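# Hang the held T-shirt hanger on the rack rail

## Task

The right gripper starts out holding a hanger that carries a T-shirt. Place it on the rail so its hook sits on the red tape, with the hanger roughly perpendicular to the rail, and let it come to rest hanging freely. The T-shirt must stay about centred on the hanger, and every other hanger must still be on the rail at the end. The rack is free-standing: do not shift it, and if it tilts more than a little the scene fails immediately. The result only counts if it holds without the robot, so release the hanger and pull the gripper away at the end.

## Robot and tools

Robot: two arms, left_arm and right_arm, each ending in a parallel gripper. At the start the right gripper has the hanger. The left arm can stay out of the way. Never let the arms collide or push on each other.

World frame (used in every state line): origin on the tabletop midway between the arms, +z up, +x out across the table, left_arm on the +y side. The names left and right are arm names only and say nothing about image sides. Positions are in metres and orientations are quaternions in w,x,y,z order. The printed hand position may be somewhat wrong, especially at long reach.

Gripper axes: fingers point along the gripper's +z, and they open and close along its y. The reported position is the spot between the finger pads, about 1 cm short of the tips.

execute_actions(actions): a list of actions run one after another. Each action is a table of up to 15 rows; each row lasts one control step (1/30 s), and if there are fewer than 15 rows the last one repeats to fill the 15 steps. Each row is a single list of 14 numbers, each in [-1, 1], covering both arms even if one is idle: left_arm dx, dy, dz, rx, ry, rz, opening, then right_arm dx, dy, dz, rx, ry, rz, opening. dx..rz are an offset, not a pose: a target relative to where that gripper measured at the start of the action, expressed in the gripper's own axes. Every row refers back to that same start, not to the row before. For the first action in a call the start is the last pose a result reported. Scale: 1.0 equals 0.6 m of translation or 180 degrees; rx, ry, rz form one rotation vector. Opening is absolute, not an offset: +1 fully open (0.093 m), -1 closed. An empty list just returns state and images.

move(target, speed, blocking): drives each gripper in a straight line toward its target. target is one 14-number row laid out as above, offsets in gripper axes measured from the pose in the latest result that showed one, opening absolute. speed is the path's top speed in m/s, 0.002 to 0.5 (default 0.25); rotation is capped at twice that in rad/s. Paths last 0.5 to 10 s and finish together; longer ones are cut at 10 s. Grippers rotate the short way. Paths do not avoid obstacles or the other arm, grippers may lag, drift, or exceed speed (more with a nearly straight arm). Faster contact hits harder, and aiming farther past a contact presses harder. The opening is applied when the move starts. The result adds a move: line with the outcome (done, off_target, moving, held, fault) and the limits that acted, plus each gripper's remaining distance. If only one arm is named, the other finished fine. held means a safety check stopped that arm's final step; limits=paced means the command was clipped; limits=held means some steps were blocked and the arm may then surge faster than speed. With blocking=false you get a result after 0.5 s while motion continues; poll with wait(0), and use wait or stop before sending new actions or moves.

wait(seconds): 0 to 10; lets the sim run with the last commands held, returning early if a running move finishes. stop(): brakes a running move (needs room; fingers keep moving). zoom_image(camera, region): enlarged crop of the latest image from cam_high, cam_low, cam_left_wrist or cam_right_wrist; region [x0, y0, x1, y1] in pixels, origin top-left, at most 504 by 504. finished_scene(scene): ends the current scene, given its number, and reports success; irreversible, so only call it once the hanger hangs on its own and the gripper is clear.

Motion limits: each step the commanded pose is clipped to within 70 mm and 16 degrees of the measured pose, then damped IK tracks it, favouring position over orientation. Large offsets may need several actions; after an action the arm continues only to its last clipped pose. Friction may leave the gripper up to about 31 mm off, and tiny commands may do nothing. Elbows stop just short of straight. Hand target lines show where the controller is currently driving each gripper. To keep an arm still, send the offset back to its desired pose in the reply's first call and zeros afterwards, always with its intended opening.

Grip readings: grip_measured is the finger motor position on the same -1..+1 scale. Pads meet near -0.94 and each mm of object width adds about 0.0208; readings carry a fixed per-gripper bias up to about 0.02. Commanding lower than the object's width squeezes harder, up to roughly 50 to 62 N per pad (less for parts under about 5 mm). Keep sending the closing value to keep the hold; to release, send a value toward +1. The last Joint positions entry is the opening in metres, only meaningful when nothing blocks the fingers.

Other result lines: pose unreachable means the clearance check altered or blocked a command for the named arm. STEP READINGS list positions at some steps, with HELD marking held-back steps. Joint torques are raw drive outputs with offsets and noise. MOTOR HOT appears at 75 °C; at 90 °C that arm halts for 10 s, at 100 °C it goes limp and drops; these are reported as OVER-TEMPERATURE FAULT lines. Joint ranges (rad): waist -2.618 to 3.054, shoulder 0 to 3.142, elbow 0 to 3.142, wrist pitch and yaw -1.571 to 1.571, wrist roll -2.094 to 2.094.

Cameras: cam_high, cam_low, cam_left_wrist, cam_right_wrist, all 504x504, returned in that order; calibrations are given per camera and may be slightly off.

Avoid: dropping the hanger, knocking rigid items off the table, hitting or pushing the rack (it tips easily), dislodging other hangers, hard slams, and arm contact. Loose objects may occasionally get a small push from outside.

Each tool is called after "Emit:" as name(argument=value, ...), one argument or row to a line, values as JSON.

## Session

Emit:
execute_actions(
  actions=[],
)

Scene clock: 0.00 s.
left_arm: end_effector_position=(+0.3571, +0.3283, +0.4018) grip_measured=+1.000 end_effector_quat_wxyz=(+0.701, -0.057, +0.708, +0.064) | right_arm: end_effector_position=(+0.3340, +0.0639, +0.4139) grip_measured=-0.829 end_effector_quat_wxyz=(+0.540, -0.248, +0.788, +0.164)
Joint positions: left_arm=[-0.009  1.062  1.061 -0.007 -0.006  0.012  0.093] | right_arm=[ 0.92   1.67   1.962 -0.697  0.396  0.154  0.005]
Joint velocities: left_arm=[ 0.007  0.007  0.017 -0.037 -0.007 -0.007  0.   ] | right_arm=[-0.007  0.032  0.002  0.007  0.007 -0.095 -0.   ]
Joint torques (N m, as the arm reports them, + toward a larger angle): no reading
Motor temperatures (°C, as the motors report them): left_arm=[23 25 24 24 24 23] | right_arm=[26 24 26 22 23 25]
Hand target (left_arm): +0.357, +0.328, +0.402; +0.701, -0.057, +0.708, +0.064
Hand target (right_arm): +0.335, +0.066, +0.420; +0.549, -0.242, +0.782, +0.172

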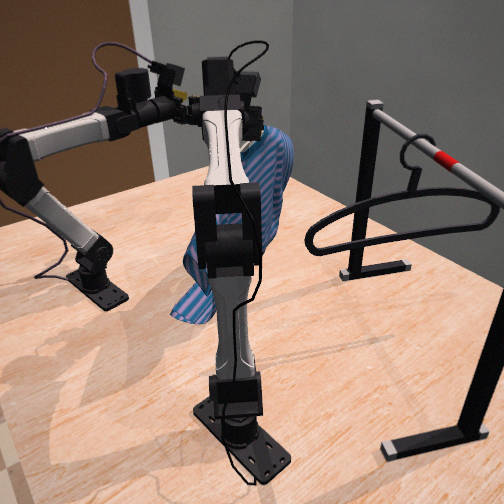

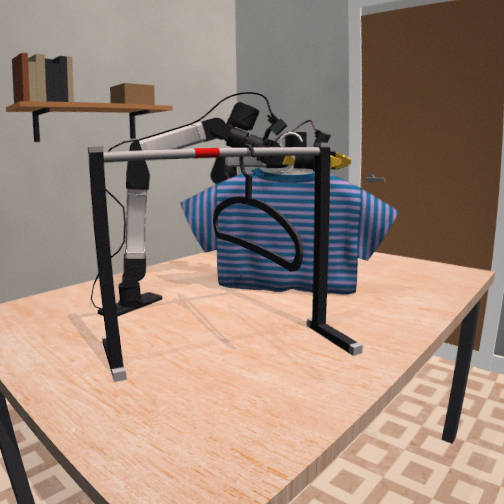

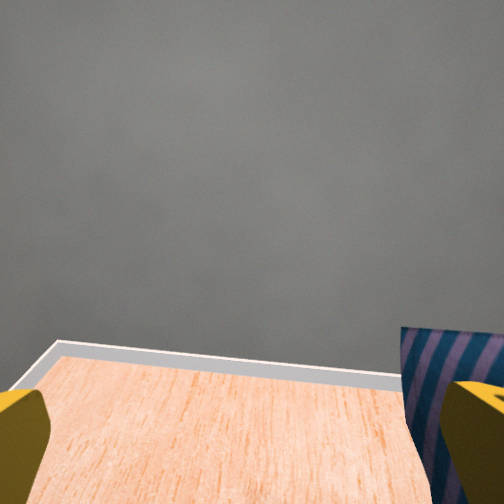

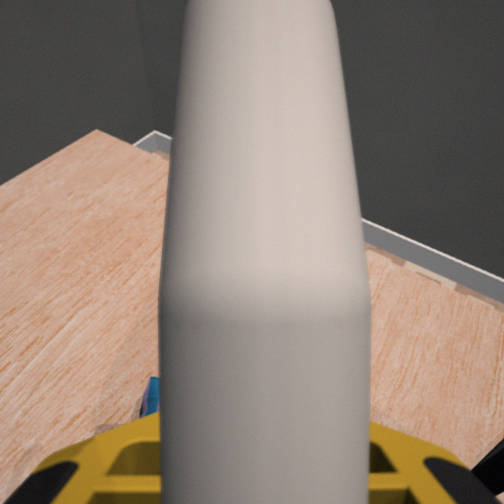

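Emit:
zoom_image(
  camera="cam_low",
  region=[160, 80, 420, 300],
)

Emit:
zoom_image(
  camera="cam_high",
  region=[120, 30, 504, 300],
)

Region (160, 80, 420, 300) of cam_low's 504x504 image, scaled by 1.938, with more detail than that image has; it fills the top 426 rows of this view, and the rest is white.

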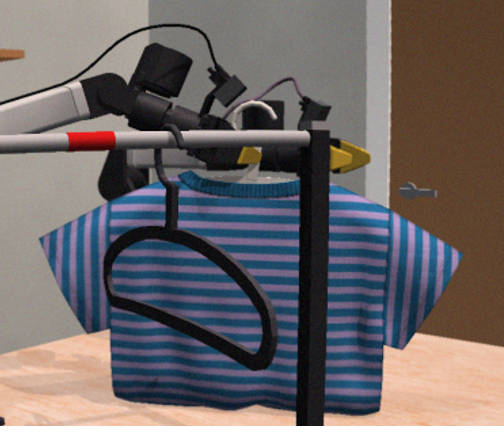

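Region (120, 30, 504, 300) of cam_high's 504x504 image, scaled by 1.312, with more detail than that image has; it fills the top 354 rows of this view, and the rest is white.

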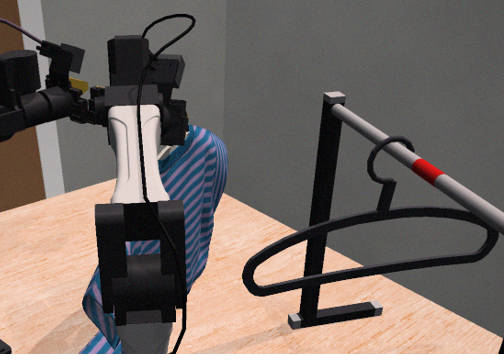

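Emit:
move(
  target=[0,0,0,0,0,0,1,0.07,-0.09,-0.178,0.325,0.003,0.128,-1],
  speed=0.12,
)

Scene clock: 23.40 s.
left_arm: end_effector_position=(+0.3571, +0.3283, +0.4018) grip_measured=+1.000 end_effector_quat_wxyz=(+0.701, -0.057, +0.708, +0.064) | right_arm: end_effector_position=(+0.2744, -0.0402, +0.4035) grip_measured=-0.976 end_effector_quat_wxyz=(+0.596, +0.096, +0.797, -0.018)
Joint positions: left_arm=[-0.009  1.062  1.061 -0.007 -0.006  0.012  0.093] | right_arm=[ 1.191  1.767  2.155 -1.571  1.254  1.255  0.   ]
Joint velocities: left_arm=[-0.002 -0.017  0.002  0.022  0.007  0.051  0.   ] | right_arm=[-0.002 -0.012 -0.027  0.007 -0.037  0.037  0.   ]
Joint torques (N m, as the arm reports them, + toward a larger angle): left_arm=[-0.26 -3.38  6.97  2.21 -0.25 -0.03] | right_arm=[ 0.68 -7.99  4.12  0.71  0.87 -0.06]
Motor temperatures (°C, as the motors report them): left_arm=[23 25 28 28 24 23] | right_arm=[26 28 29 27 23 25]
Hand target (left_arm): +0.357, +0.328, +0.402; +0.701, -0.057, +0.708, +0.064
Hand target (right_arm): +0.270, -0.046, +0.412; +0.610, +0.100, +0.786, -0.015
Off the commanded pose (left_arm): 0.000 m, 0 deg.
Off the commanded pose (right_arm): 0.013 m, 19 deg; orientation clipped at the last step of the last action.
joint sent to its limit (right arm) — the command would take joint 4 (wrist pitch) past its lower limit, so that joint was sent only as far as its limit.
move: off_target (right_arm); limits=paced
camera_calibration (this result's frames):
cam_right_wrist: T_world_to_cam=[[-0.17128, -0.982364, -0.0749968, 0.0403434], [-0.641423, 0.168967, -0.748349, 0.523079], [0.747823, -0.0800725, -0.659052, 0.139774], [0, 0, 0, 1]] pos_world=[0.237899, -0.037559, 0.48659]

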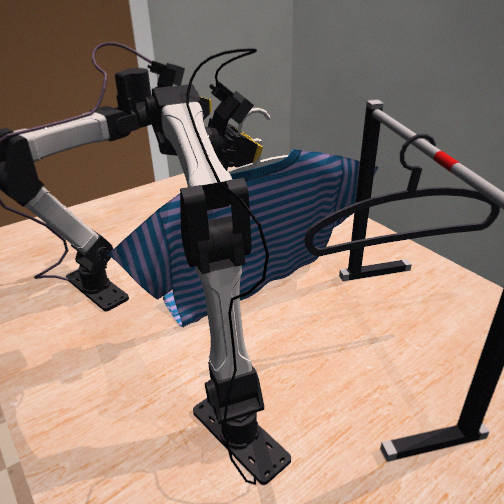

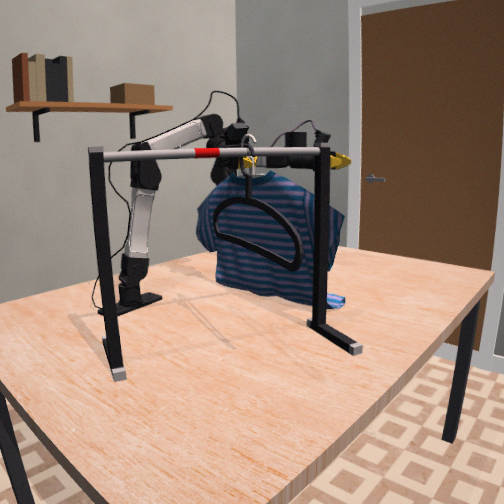

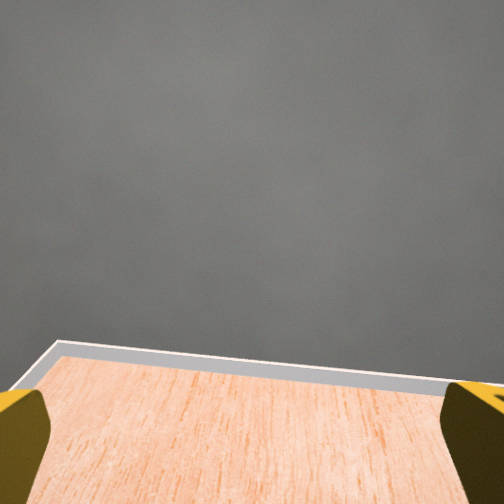

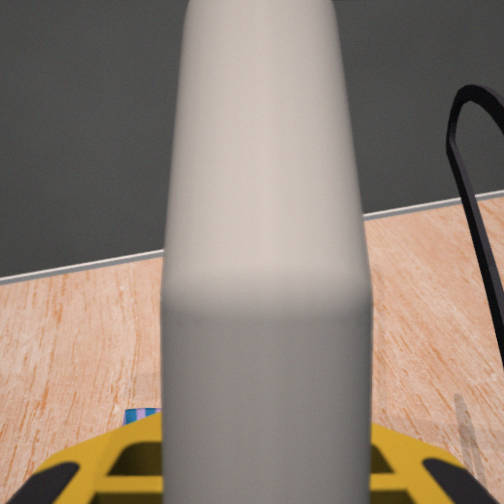

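Emit:
move(
  target=[0,0,0,0,0,0,1,-0.093,-0.43,0.117,0.10,-0.009,0.0,-1],
  speed=0.12,
)

Scene clock: 32.80 s.
left_arm: end_effector_position=(+0.3571, +0.3283, +0.4018) grip_measured=+1.000 end_effector_quat_wxyz=(+0.701, -0.057, +0.708, +0.064) | right_arm: end_effector_position=(+0.3121, -0.3047, +0.4101) grip_measured=-0.976 end_effector_quat_wxyz=(+0.574, +0.173, +0.787, -0.148)
Joint positions: left_arm=[-0.009  1.062  1.061 -0.007 -0.006  0.012  0.093] | right_arm=[ 0.405  1.058  1.469 -0.921  0.915  0.382  0.   ]
Joint velocities: left_arm=[-0.007 -0.012 -0.007 -0.066  0.066 -0.066  0.   ] | right_arm=[-0.007 -0.007 -0.022 -0.007 -0.051 -0.051  0.   ]
Joint torques (N m, as the arm reports them, + toward a larger angle): left_arm=[-0.32 -3.63  7.18  2.21 -0.26 -0.04] | right_arm=[-1.31 -2.74  4.97  1.85  0.36 -0.15]
Motor temperatures (°C, as the motors report them): left_arm=[23 25 29 29 24 23] | right_arm=[26 29 29 26 24 25]
Hand target (left_arm): +0.357, +0.328, +0.402; +0.701, -0.057, +0.708, +0.064
Hand target (right_arm): +0.310, -0.311, +0.418; +0.588, +0.187, +0.774, -0.143
Off the commanded pose (left_arm): 0.000 m, 0 deg.
Off the commanded pose (right_arm): 0.007 m, 3 deg.
move: off_target (right_arm)
camera_calibration (this result's frames):
cam_right_wrist: T_world_to_cam=[[-0.437623, -0.89801, 0.0454252, -0.153122], [-0.615221, 0.262205, -0.743473, 0.615069], [0.655735, -0.353308, -0.667222, 0.0435891], [0, 0, 0, 1]] pos_world=[0.28281, -0.283379, 0.493326]

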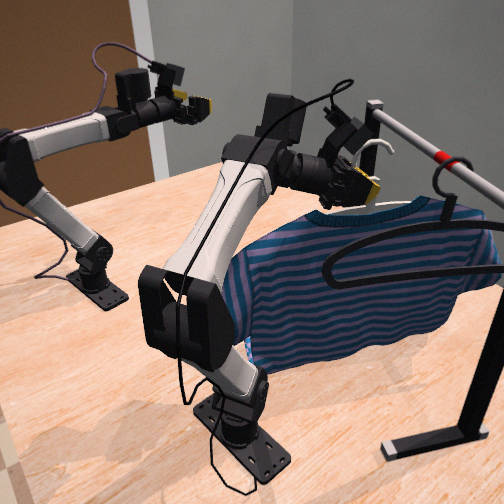

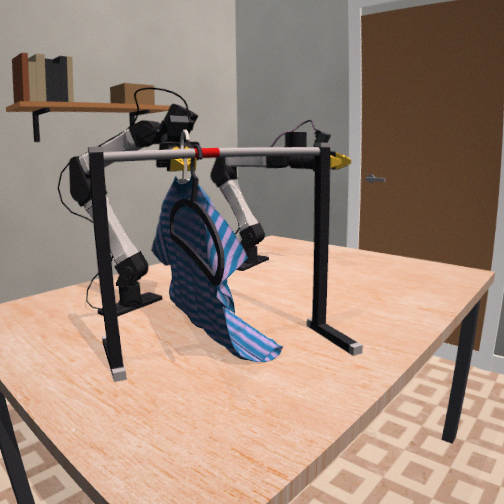

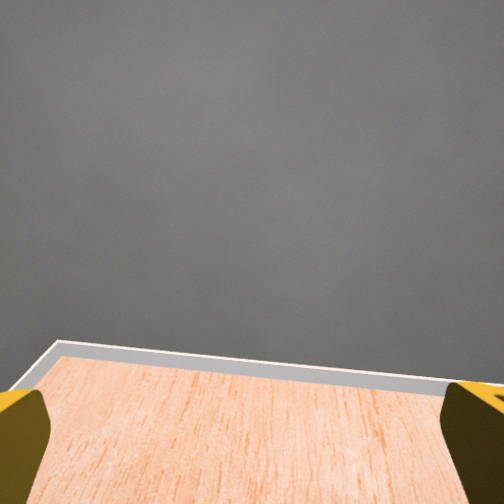

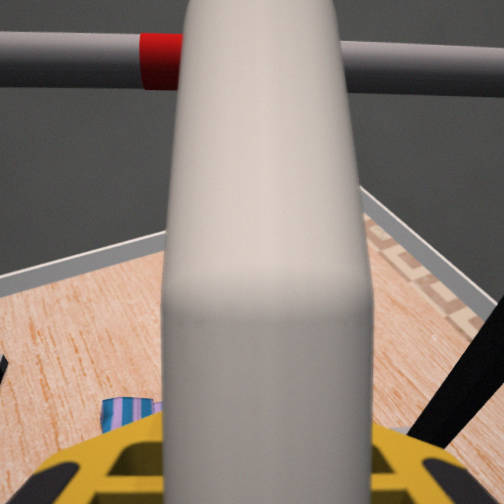

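Emit:
zoom_image(
  camera="cam_low",
  region=[130, 100, 270, 220],
)

Emit:
zoom_image(
  camera="cam_high",
  region=[300, 90, 504, 260],
)

Region (130, 100, 270, 220) of cam_low's 504x504 image, scaled by 3.600, with more detail than that image has; it fills the top 432 rows of this view, and the rest is white.

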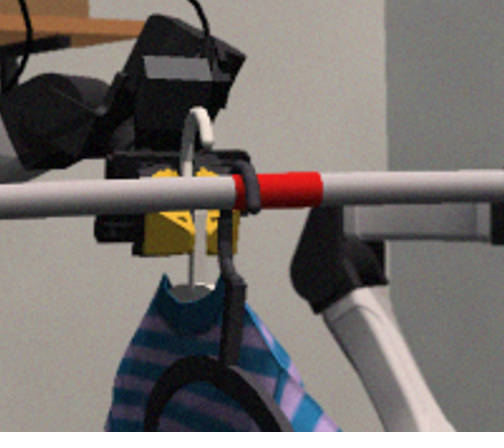

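Region (300, 90, 504, 260) of cam_high's 504x504 image, scaled by 2.471, with more detail than that image has.

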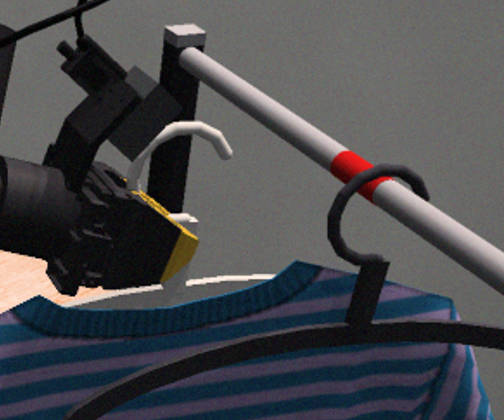

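Emit:
move(
  target=[0,0,0,0,0,0,1,-0.035,0.025,0.11,0,0,0,-1],
  speed=0.06,
)

Emit:
zoom_image(
  camera="cam_high",
  region=[300, 90, 504, 260],
)

Scene clock: 50.67 s.
left_arm: end_effector_position=(+0.3571, +0.3283, +0.4018) grip_measured=+1.000 end_effector_quat_wxyz=(+0.701, -0.057, +0.708, +0.064) | right_arm: end_effector_position=(+0.3757, -0.3189, +0.3903) grip_measured=-0.976 end_effector_quat_wxyz=(+0.550, +0.159, +0.805, -0.157)
Joint positions: left_arm=[-0.009  1.062  1.061 -0.007 -0.006  0.012  0.093] | right_arm=[ 0.188  1.202  1.469 -0.74   0.711  0.239  0.   ]
Joint velocities: left_arm=[-0.017 -0.002 -0.002 -0.066 -0.007  0.022  0.   ] | right_arm=[-0.012  0.007  0.007  0.007 -0.037 -0.051  0.   ]
Joint torques (N m, as the arm reports them, + toward a larger angle): left_arm=[-0.31 -3.4   7.25  2.31 -0.21  0.01] | right_arm=[-1.18 -2.57  8.72  1.91  0.18 -0.1 ]
Motor temperatures (°C, as the motors report them): left_arm=[23 26 31 30 24 23] | right_arm=[26 28 30 28 24 25]
Hand target (left_arm): +0.357, +0.328, +0.402; +0.701, -0.057, +0.708, +0.064
Hand target (right_arm): +0.380, -0.322, +0.410; +0.574, +0.172, +0.786, -0.149
Off the commanded pose (left_arm): 0.000 m, 0 deg.
Off the commanded pose (right_arm): 0.021 m, 4 deg.
move: off_target (right_arm)
camera_calibration (this result's frames):
cam_right_wrist: T_world_to_cam=[[-0.424346, -0.901063, 0.0895359, -0.160355], [-0.665091, 0.243054, -0.706101, 0.641284], [0.614479, -0.359181, -0.702428, 0.0109449], [0, 0, 0, 1]] pos_world=[0.351741, -0.296425, 0.474857]

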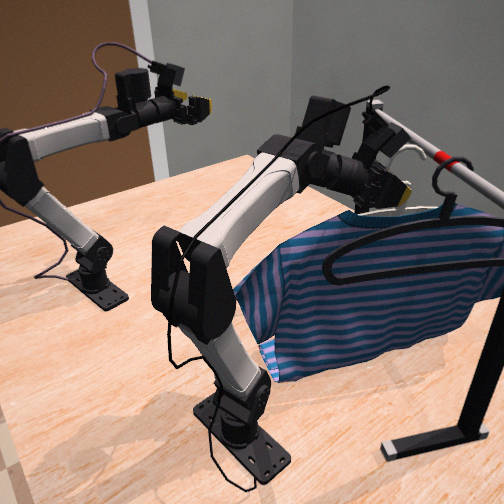

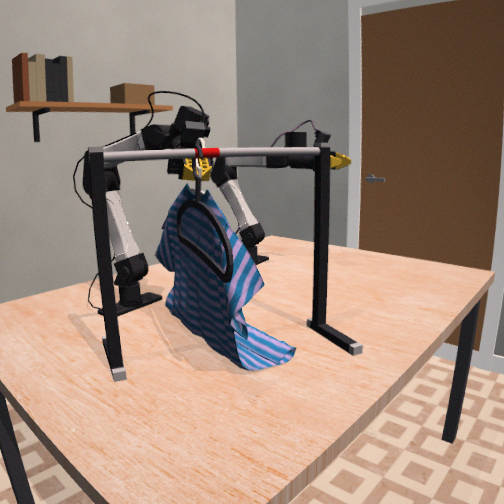

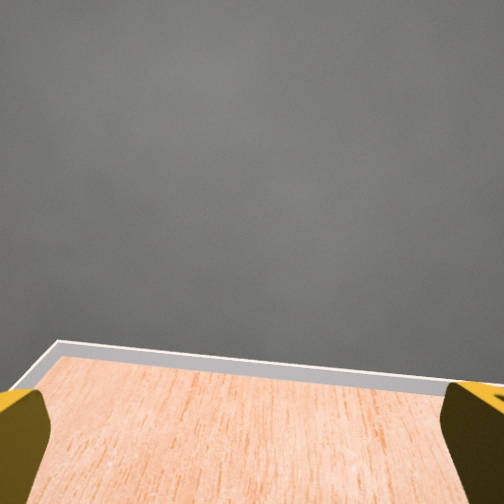

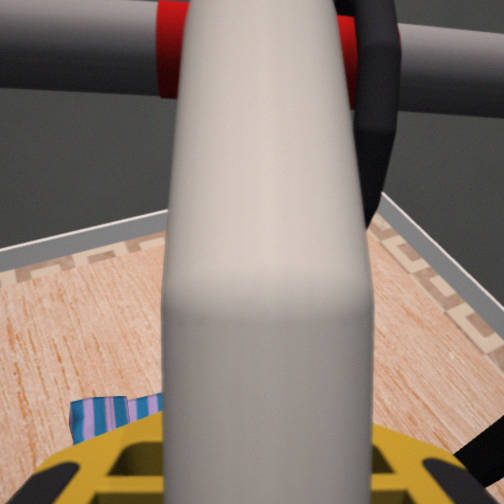

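Region (300, 90, 504, 260) of cam_high's 504x504 image, scaled by 2.471, with more detail than that image has.

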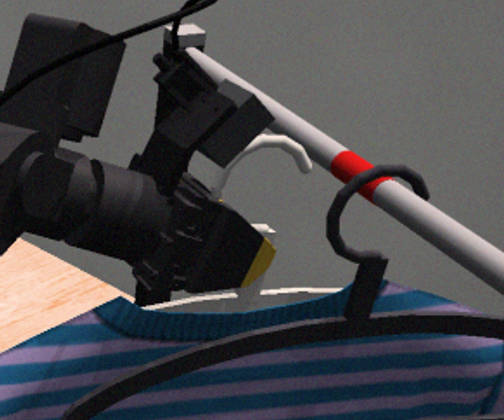

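Emit:
move(
  target=[0,0,0,0,0,0,1,-0.075,0.0,0.05,0,-0.02,0,-1],
  speed=0.05,
)

Emit:
zoom_image(
  camera="cam_high",
  region=[300, 90, 504, 260],
)

Emit:
zoom_image(
  camera="cam_low",
  region=[130, 100, 270, 220],
)

Scene clock: 57.33 s.
left_arm: end_effector_position=(+0.3571, +0.3283, +0.4018) grip_measured=+1.000 end_effector_quat_wxyz=(+0.701, -0.057, +0.708, +0.064) | right_arm: end_effector_position=(+0.4105, -0.3318, +0.4029) grip_measured=-0.976 end_effector_quat_wxyz=(+0.551, +0.143, +0.805, -0.168)
Joint positions: left_arm=[-0.009  1.062  1.061 -0.007 -0.006  0.012  0.093] | right_arm=[ 0.096  1.314  1.576 -0.691  0.628  0.142  0.   ]
Joint velocities: left_arm=[-0.002 -0.007  0.007  0.007 -0.066 -0.007  0.   ] | right_arm=[-0.002  0.002 -0.002 -0.11  -0.007 -0.125  0.   ]
Joint torques (N m, as the arm reports them, + toward a larger angle): left_arm=[-0.42 -3.68  6.83  2.25 -0.28 -0.01] | right_arm=[-1.12 -3.38  8.62  2.04  0.14 -0.14]
Motor temperatures (°C, as the motors report them): left_arm=[23 26 31 31 24 23] | right_arm=[26 28 31 29 24 25]
Hand target (left_arm): +0.357, +0.328, +0.402; +0.701, -0.057, +0.708, +0.064
Hand target (right_arm): +0.415, -0.336, +0.422; +0.575, +0.154, +0.787, -0.163
Off the commanded pose (left_arm): 0.000 m, 0 deg.
Off the commanded pose (right_arm): 0.020 m, 4 deg.
move: off_target (right_arm)
camera_calibration (this result's frames):
cam_right_wrist: T_world_to_cam=[[-0.410406, -0.903335, 0.124714, -0.178944], [-0.673626, 0.208138, -0.709159, 0.669616], [0.614651, -0.375054, -0.69393, -0.0149703], [0, 0, 0, 1]] pos_world=[0.386833, -0.306633, 0.486793]

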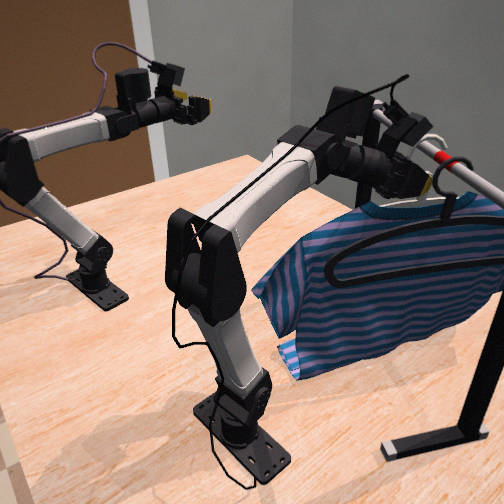

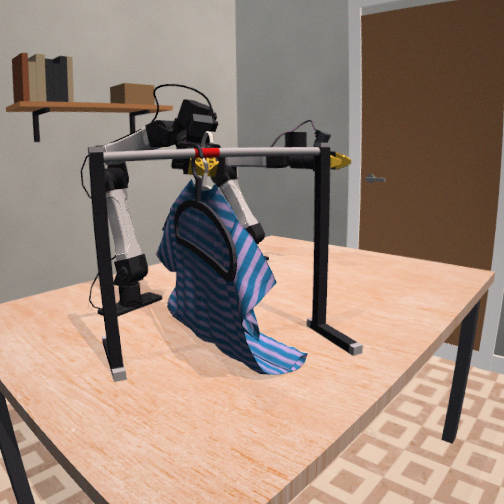

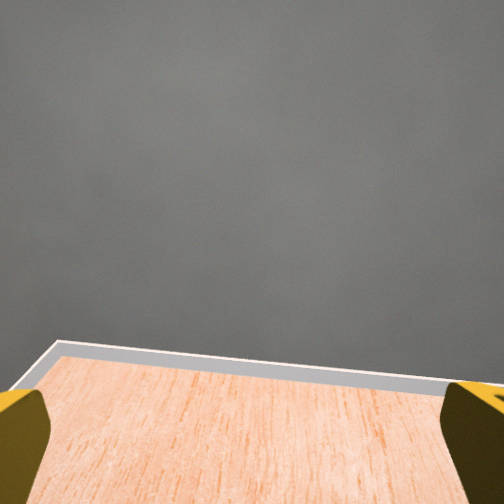

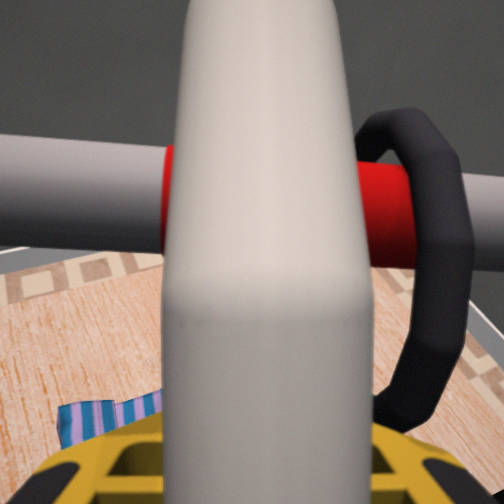

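Region (300, 90, 504, 260) of cam_high's 504x504 image, scaled by 2.471, with more detail than that image has.

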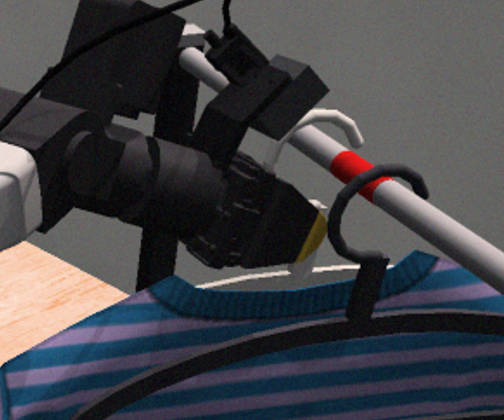

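Region (130, 100, 270, 220) of cam_low's 504x504 image, scaled by 3.600, with more detail than that image has; it fills the top 432 rows of this view, and the rest is white.

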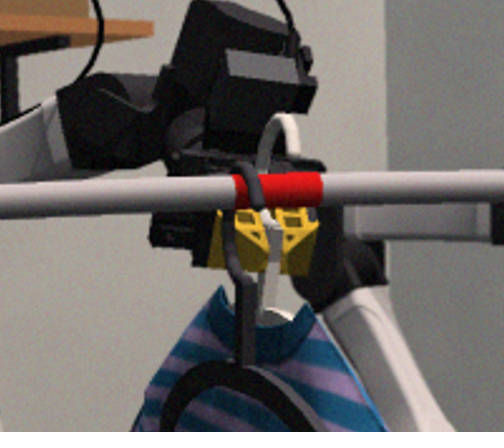

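Emit:
move(
  target=[0,0,0,0,0,0,1,-0.04,-0.015,0.05,0,0,0,-1],
  speed=0.04,
)

Emit:
zoom_image(
  camera="cam_high",
  region=[300, 90, 504, 260],
)

Scene clock: 62.03 s.
left_arm: end_effector_position=(+0.3571, +0.3283, +0.4018) grip_measured=+1.000 end_effector_quat_wxyz=(+0.701, -0.057, +0.708, +0.064) | right_arm: end_effector_position=(+0.4312, -0.3488, +0.3950) grip_measured=-0.976 end_effector_quat_wxyz=(+0.521, +0.133, +0.825, -0.172)
Joint positions: left_arm=[-0.009  1.062  1.061 -0.007 -0.006  0.012  0.093] | right_arm=[ 0.01   1.406  1.673 -0.748  0.54   0.104  0.   ]
Joint velocities: left_arm=[-0.007  0.007 -0.007 -0.051 -0.051 -0.037  0.   ] | right_arm=[-0.002  0.007  0.002 -0.051 -0.007  0.022  0.   ]
Joint torques (N m, as the arm reports them, + toward a larger angle): left_arm=[-0.49 -3.56  7.16  2.22 -0.18 -0.01] | right_arm=[-1.42 -3.95  8.74  2.15  0.15 -0.16]
Motor temperatures (°C, as the motors report them): left_arm=[23 26 31 31 24 23] | right_arm=[26 27 32 30 24 25]
Hand target (left_arm): +0.357, +0.328, +0.402; +0.701, -0.057, +0.708, +0.064
Hand target (right_arm): +0.439, -0.354, +0.416; +0.551, +0.142, +0.805, -0.169
Off the commanded pose (left_arm): 0.000 m, 0 deg.
Off the commanded pose (right_arm): 0.024 m, 4 deg.
move: off_target (right_arm)
camera_calibration (this result's frames):
cam_right_wrist: T_world_to_cam=[[-0.393251, -0.906052, 0.156283, -0.205652], [-0.726186, 0.201824, -0.657207, 0.68145], [0.563922, -0.371938, -0.737329, 0.000579661], [0, 0, 0, 1]] pos_world=[0.41366, -0.323648, 0.480421]

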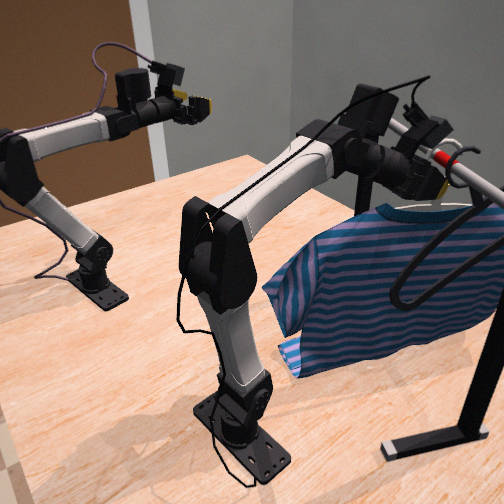

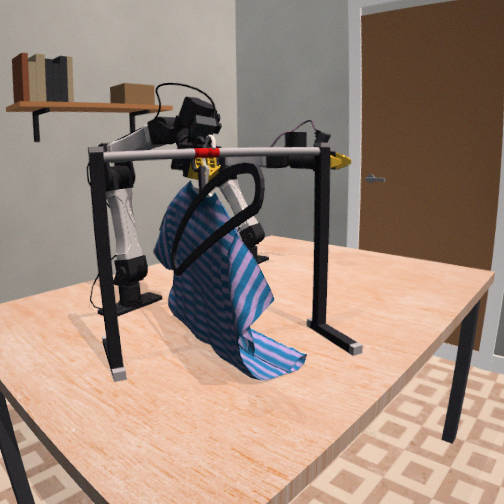

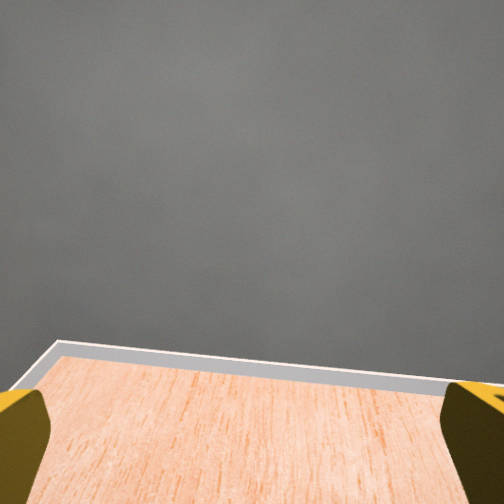

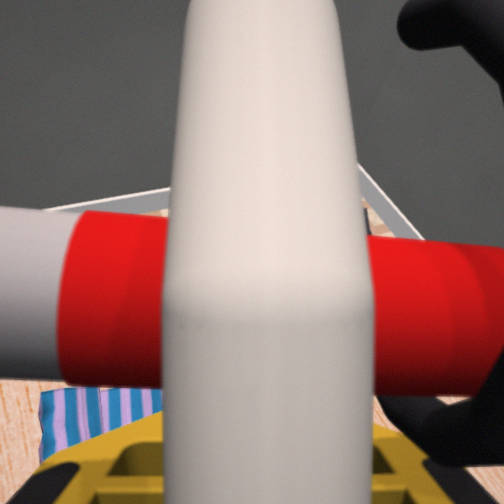

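Region (300, 90, 504, 260) of cam_high's 504x504 image, scaled by 2.471, with more detail than that image has.

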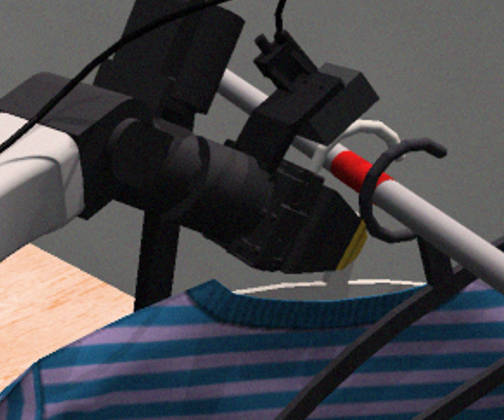

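Hook is over the tape. Release and back off.

Emit:
move(
  target=[0,0,0,0,0,0,1,0.02,0,0,0,0,0,0.2],
  speed=0.03,
)

Emit:
move(
  target=[0,0,0,0,0,0,1,-0.03,0,-0.25,0,0,0,0.2],
  speed=0.1,
)

Emit:
wait(
  seconds=4,
)

Scene clock: 65.60 s.
left_arm: end_effector_position=(+0.3571, +0.3283, +0.4018) grip_measured=+1.000 end_effector_quat_wxyz=(+0.701, -0.057, +0.708, +0.064) | right_arm: end_effector_position=(+0.4284, -0.3490, +0.3808) grip_measured=+0.198 end_effector_quat_wxyz=(+0.512, +0.130, +0.831, -0.174)
Joint positions: left_arm=[-0.009  1.062  1.061 -0.007 -0.006  0.012  0.093] | right_arm=[ 0.01   1.387  1.614 -0.733  0.539  0.105  0.055]
Joint velocities: left_arm=[-0.002 -0.007  0.002 -0.037  0.051  0.051  0.   ] | right_arm=[-0.007 -0.007 -0.012 -0.022  0.022  0.081  0.   ]
Joint torques (N m, as the arm reports them, + toward a larger angle): left_arm=[-0.3  -3.68  7.04  2.23 -0.24 -0.06] | right_arm=[ 0.16 -5.78  5.35  1.84  0.25 -0.06]
Motor temperatures (°C, as the motors report them): left_arm=[23 26 31 31 24 23] | right_arm=[26 28 33 31 23 25]
Hand target (left_arm): +0.357, +0.328, +0.402; +0.701, -0.057, +0.708, +0.064
Hand target (right_arm): +0.426, -0.348, +0.384; +0.521, +0.133, +0.825, -0.172
Off the commanded pose (left_arm): 0.000 m, 0 deg.
Off the commanded pose (right_arm): 0.004 m, 1 deg.
move: done
camera_calibration (this result's frames):
cam_right_wrist: T_world_to_cam=[[-0.389207, -0.906045, 0.166132, -0.210147], [-0.74113, 0.200905, -0.640596, 0.669854], [0.547032, -0.37245, -0.749691, 0.00335193], [0, 0, 0, 1]] pos_world=[0.412825, -0.323731, 0.46653]

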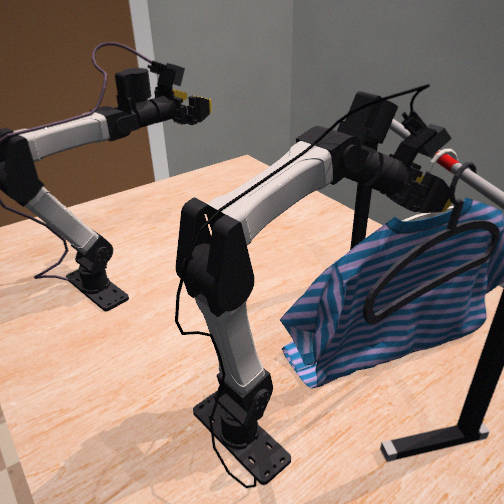

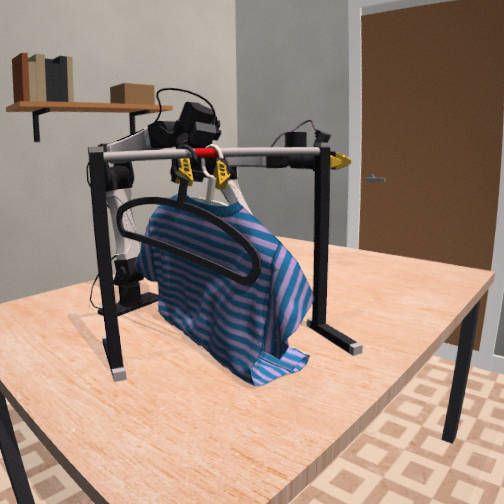

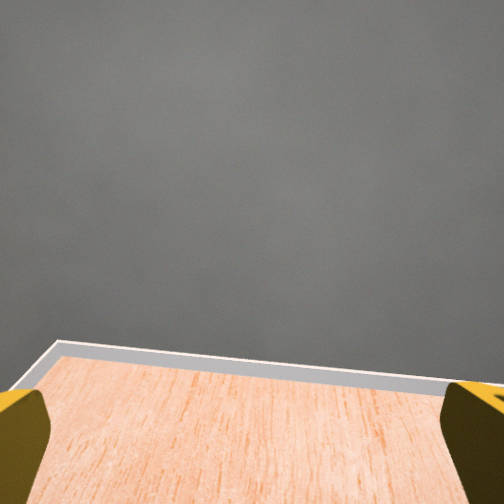

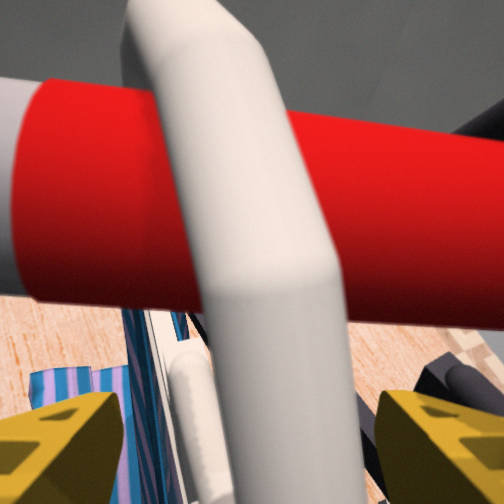

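Scene clock: 67.83 s.
left_arm: end_effector_position=(+0.3571, +0.3283, +0.4018) grip_measured=+1.000 end_effector_quat_wxyz=(+0.701, -0.057, +0.708, +0.064) | right_arm: end_effector_position=(+0.3149, -0.2887, +0.4550) grip_measured=+0.198 end_effector_quat_wxyz=(+0.506, +0.131, +0.834, -0.174)
Joint positions: left_arm=[-0.009  1.062  1.061 -0.007 -0.006  0.012  0.093] | right_arm=[ 0.446  1.384  2.088 -1.454  0.895  0.453  0.055]
Joint velocities: left_arm=[-0.002  0.007  0.017 -0.051  0.007 -0.022  0.   ] | right_arm=[-0.012  0.002 -0.002 -0.022  0.007  0.037 -0.001]
Joint torques (N m, as the arm reports them, + toward a larger angle): left_arm=[-0.28 -3.45  7.15  2.24 -0.21 -0.03] | right_arm=[ 1.11 -1.67  6.15  1.31  0.49 -0.02]
Motor temperatures (°C, as the motors report them): left_arm=[23 26 31 31 24 23] | right_arm=[26 28 33 30 24 25]
Hand target (left_arm): +0.357, +0.328, +0.402; +0.701, -0.057, +0.708, +0.064
Hand target (right_arm): +0.316, -0.286, +0.458; +0.510, +0.131, +0.832, -0.173
Off the commanded pose (left_arm): 0.000 m, 0 deg.
Off the commanded pose (right_arm): 0.005 m, 1 deg.
move: done
camera_calibration (this result's frames):
cam_right_wrist: T_world_to_cam=[[-0.389902, -0.905334, 0.168364, -0.21269], [-0.74801, 0.204741, -0.631318, 0.620173], [0.537082, -0.37209, -0.757028, 0.150134], [0, 0, 0, 1]] pos_world=[0.300333, -0.263667, 0.540992]

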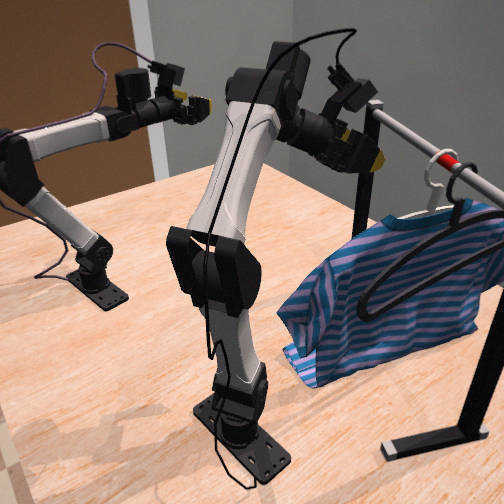

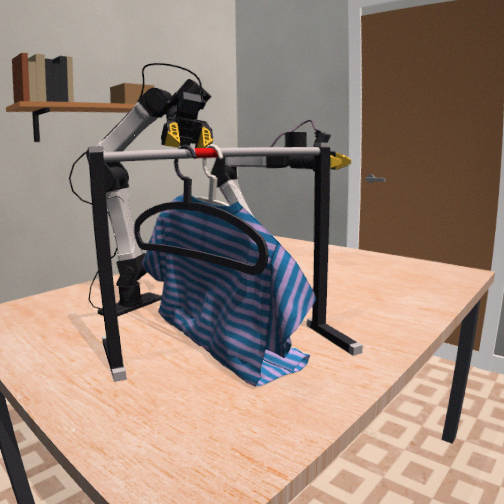

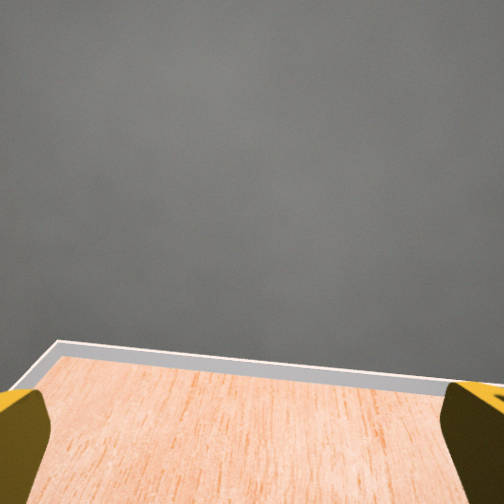

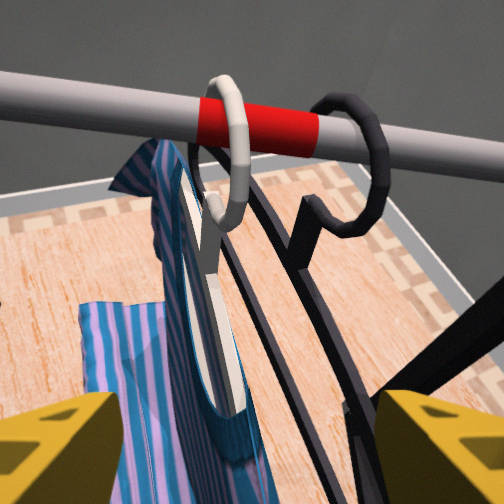

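Scene clock: 71.83 s.
left_arm: end_effector_position=(+0.3571, +0.3283, +0.4018) grip_measured=+1.000 end_effector_quat_wxyz=(+0.701, -0.057, +0.708, +0.064) | right_arm: end_effector_position=(+0.3146, -0.2889, +0.4547) grip_measured=+0.198 end_effector_quat_wxyz=(+0.506, +0.132, +0.834, -0.175)
Joint positions: left_arm=[-0.009  1.062  1.061 -0.007 -0.006  0.012  0.093] | right_arm=[ 0.446  1.384  2.088 -1.456  0.896  0.455  0.055]
Joint velocities: left_arm=[ 0.002  0.007  0.007  0.037  0.007 -0.007  0.   ] | right_arm=[-0.002 -0.012 -0.002 -0.007 -0.007  0.037  0.001]
Joint torques (N m, as the arm reports them, + toward a larger angle): left_arm=[-0.26 -3.42  6.98  2.2  -0.27  0.  ] | right_arm=[ 0.95 -1.49  5.98  1.29  0.46  0.  ]
Motor temperatures (°C, as the motors report them): left_arm=[23 26 32 31 24 23] | right_arm=[26 27 33 30 24 25]
Hand target (left_arm): +0.357, +0.328, +0.402; +0.701, -0.057, +0.708, +0.064
Hand target (right_arm): +0.316, -0.286, +0.458; +0.510, +0.131, +0.832, -0.173
Off the commanded pose (left_arm): 0.000 m, 0 deg.
Off the commanded pose (right_arm): 0.005 m, 1 deg.
wait: 4.00 s; at rest by 0.17 s
camera_calibration (this result's frames):
cam_right_wrist: T_world_to_cam=[[-0.390667, -0.904891, 0.168973, -0.212861], [-0.748623, 0.205496, -0.630345, 0.619773], [0.53567, -0.372752, -0.757702, 0.150526], [0, 0, 0, 1]] pos_world=[0.300186, -0.263868, 0.540692]

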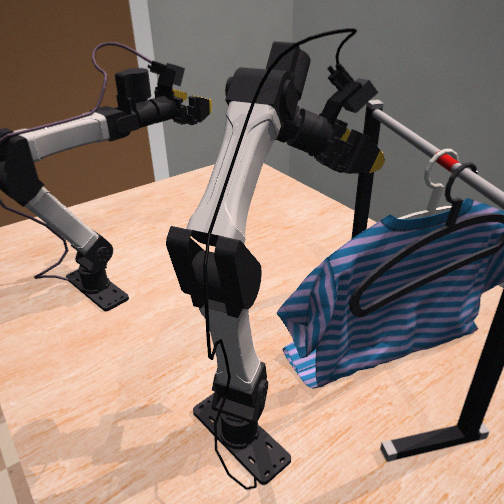

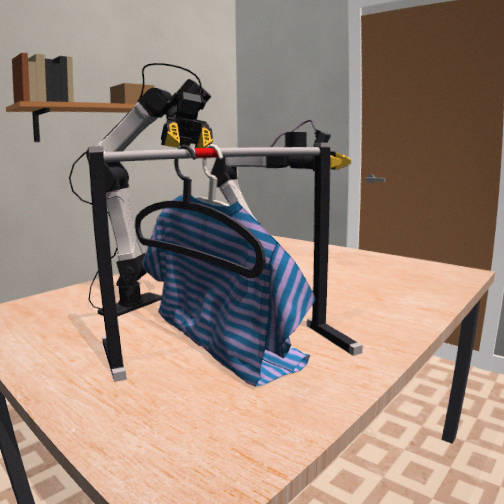

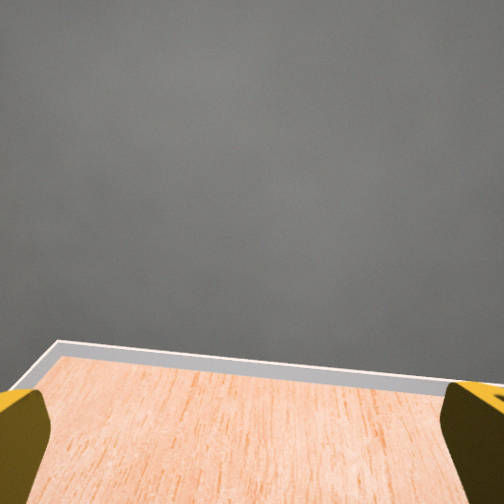

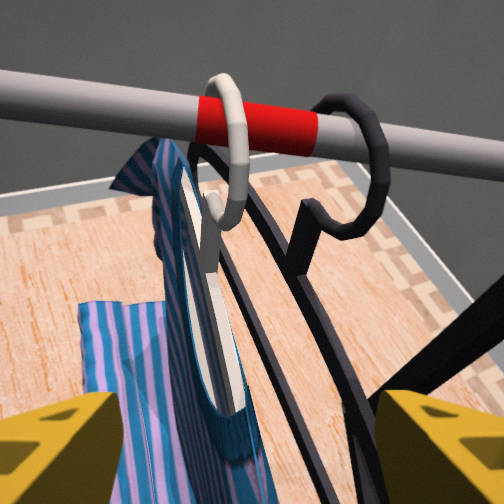

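On the tape. Good enough.

Emit:
finished_scene(
  scene=1,
)

The scene is finished: the task was done.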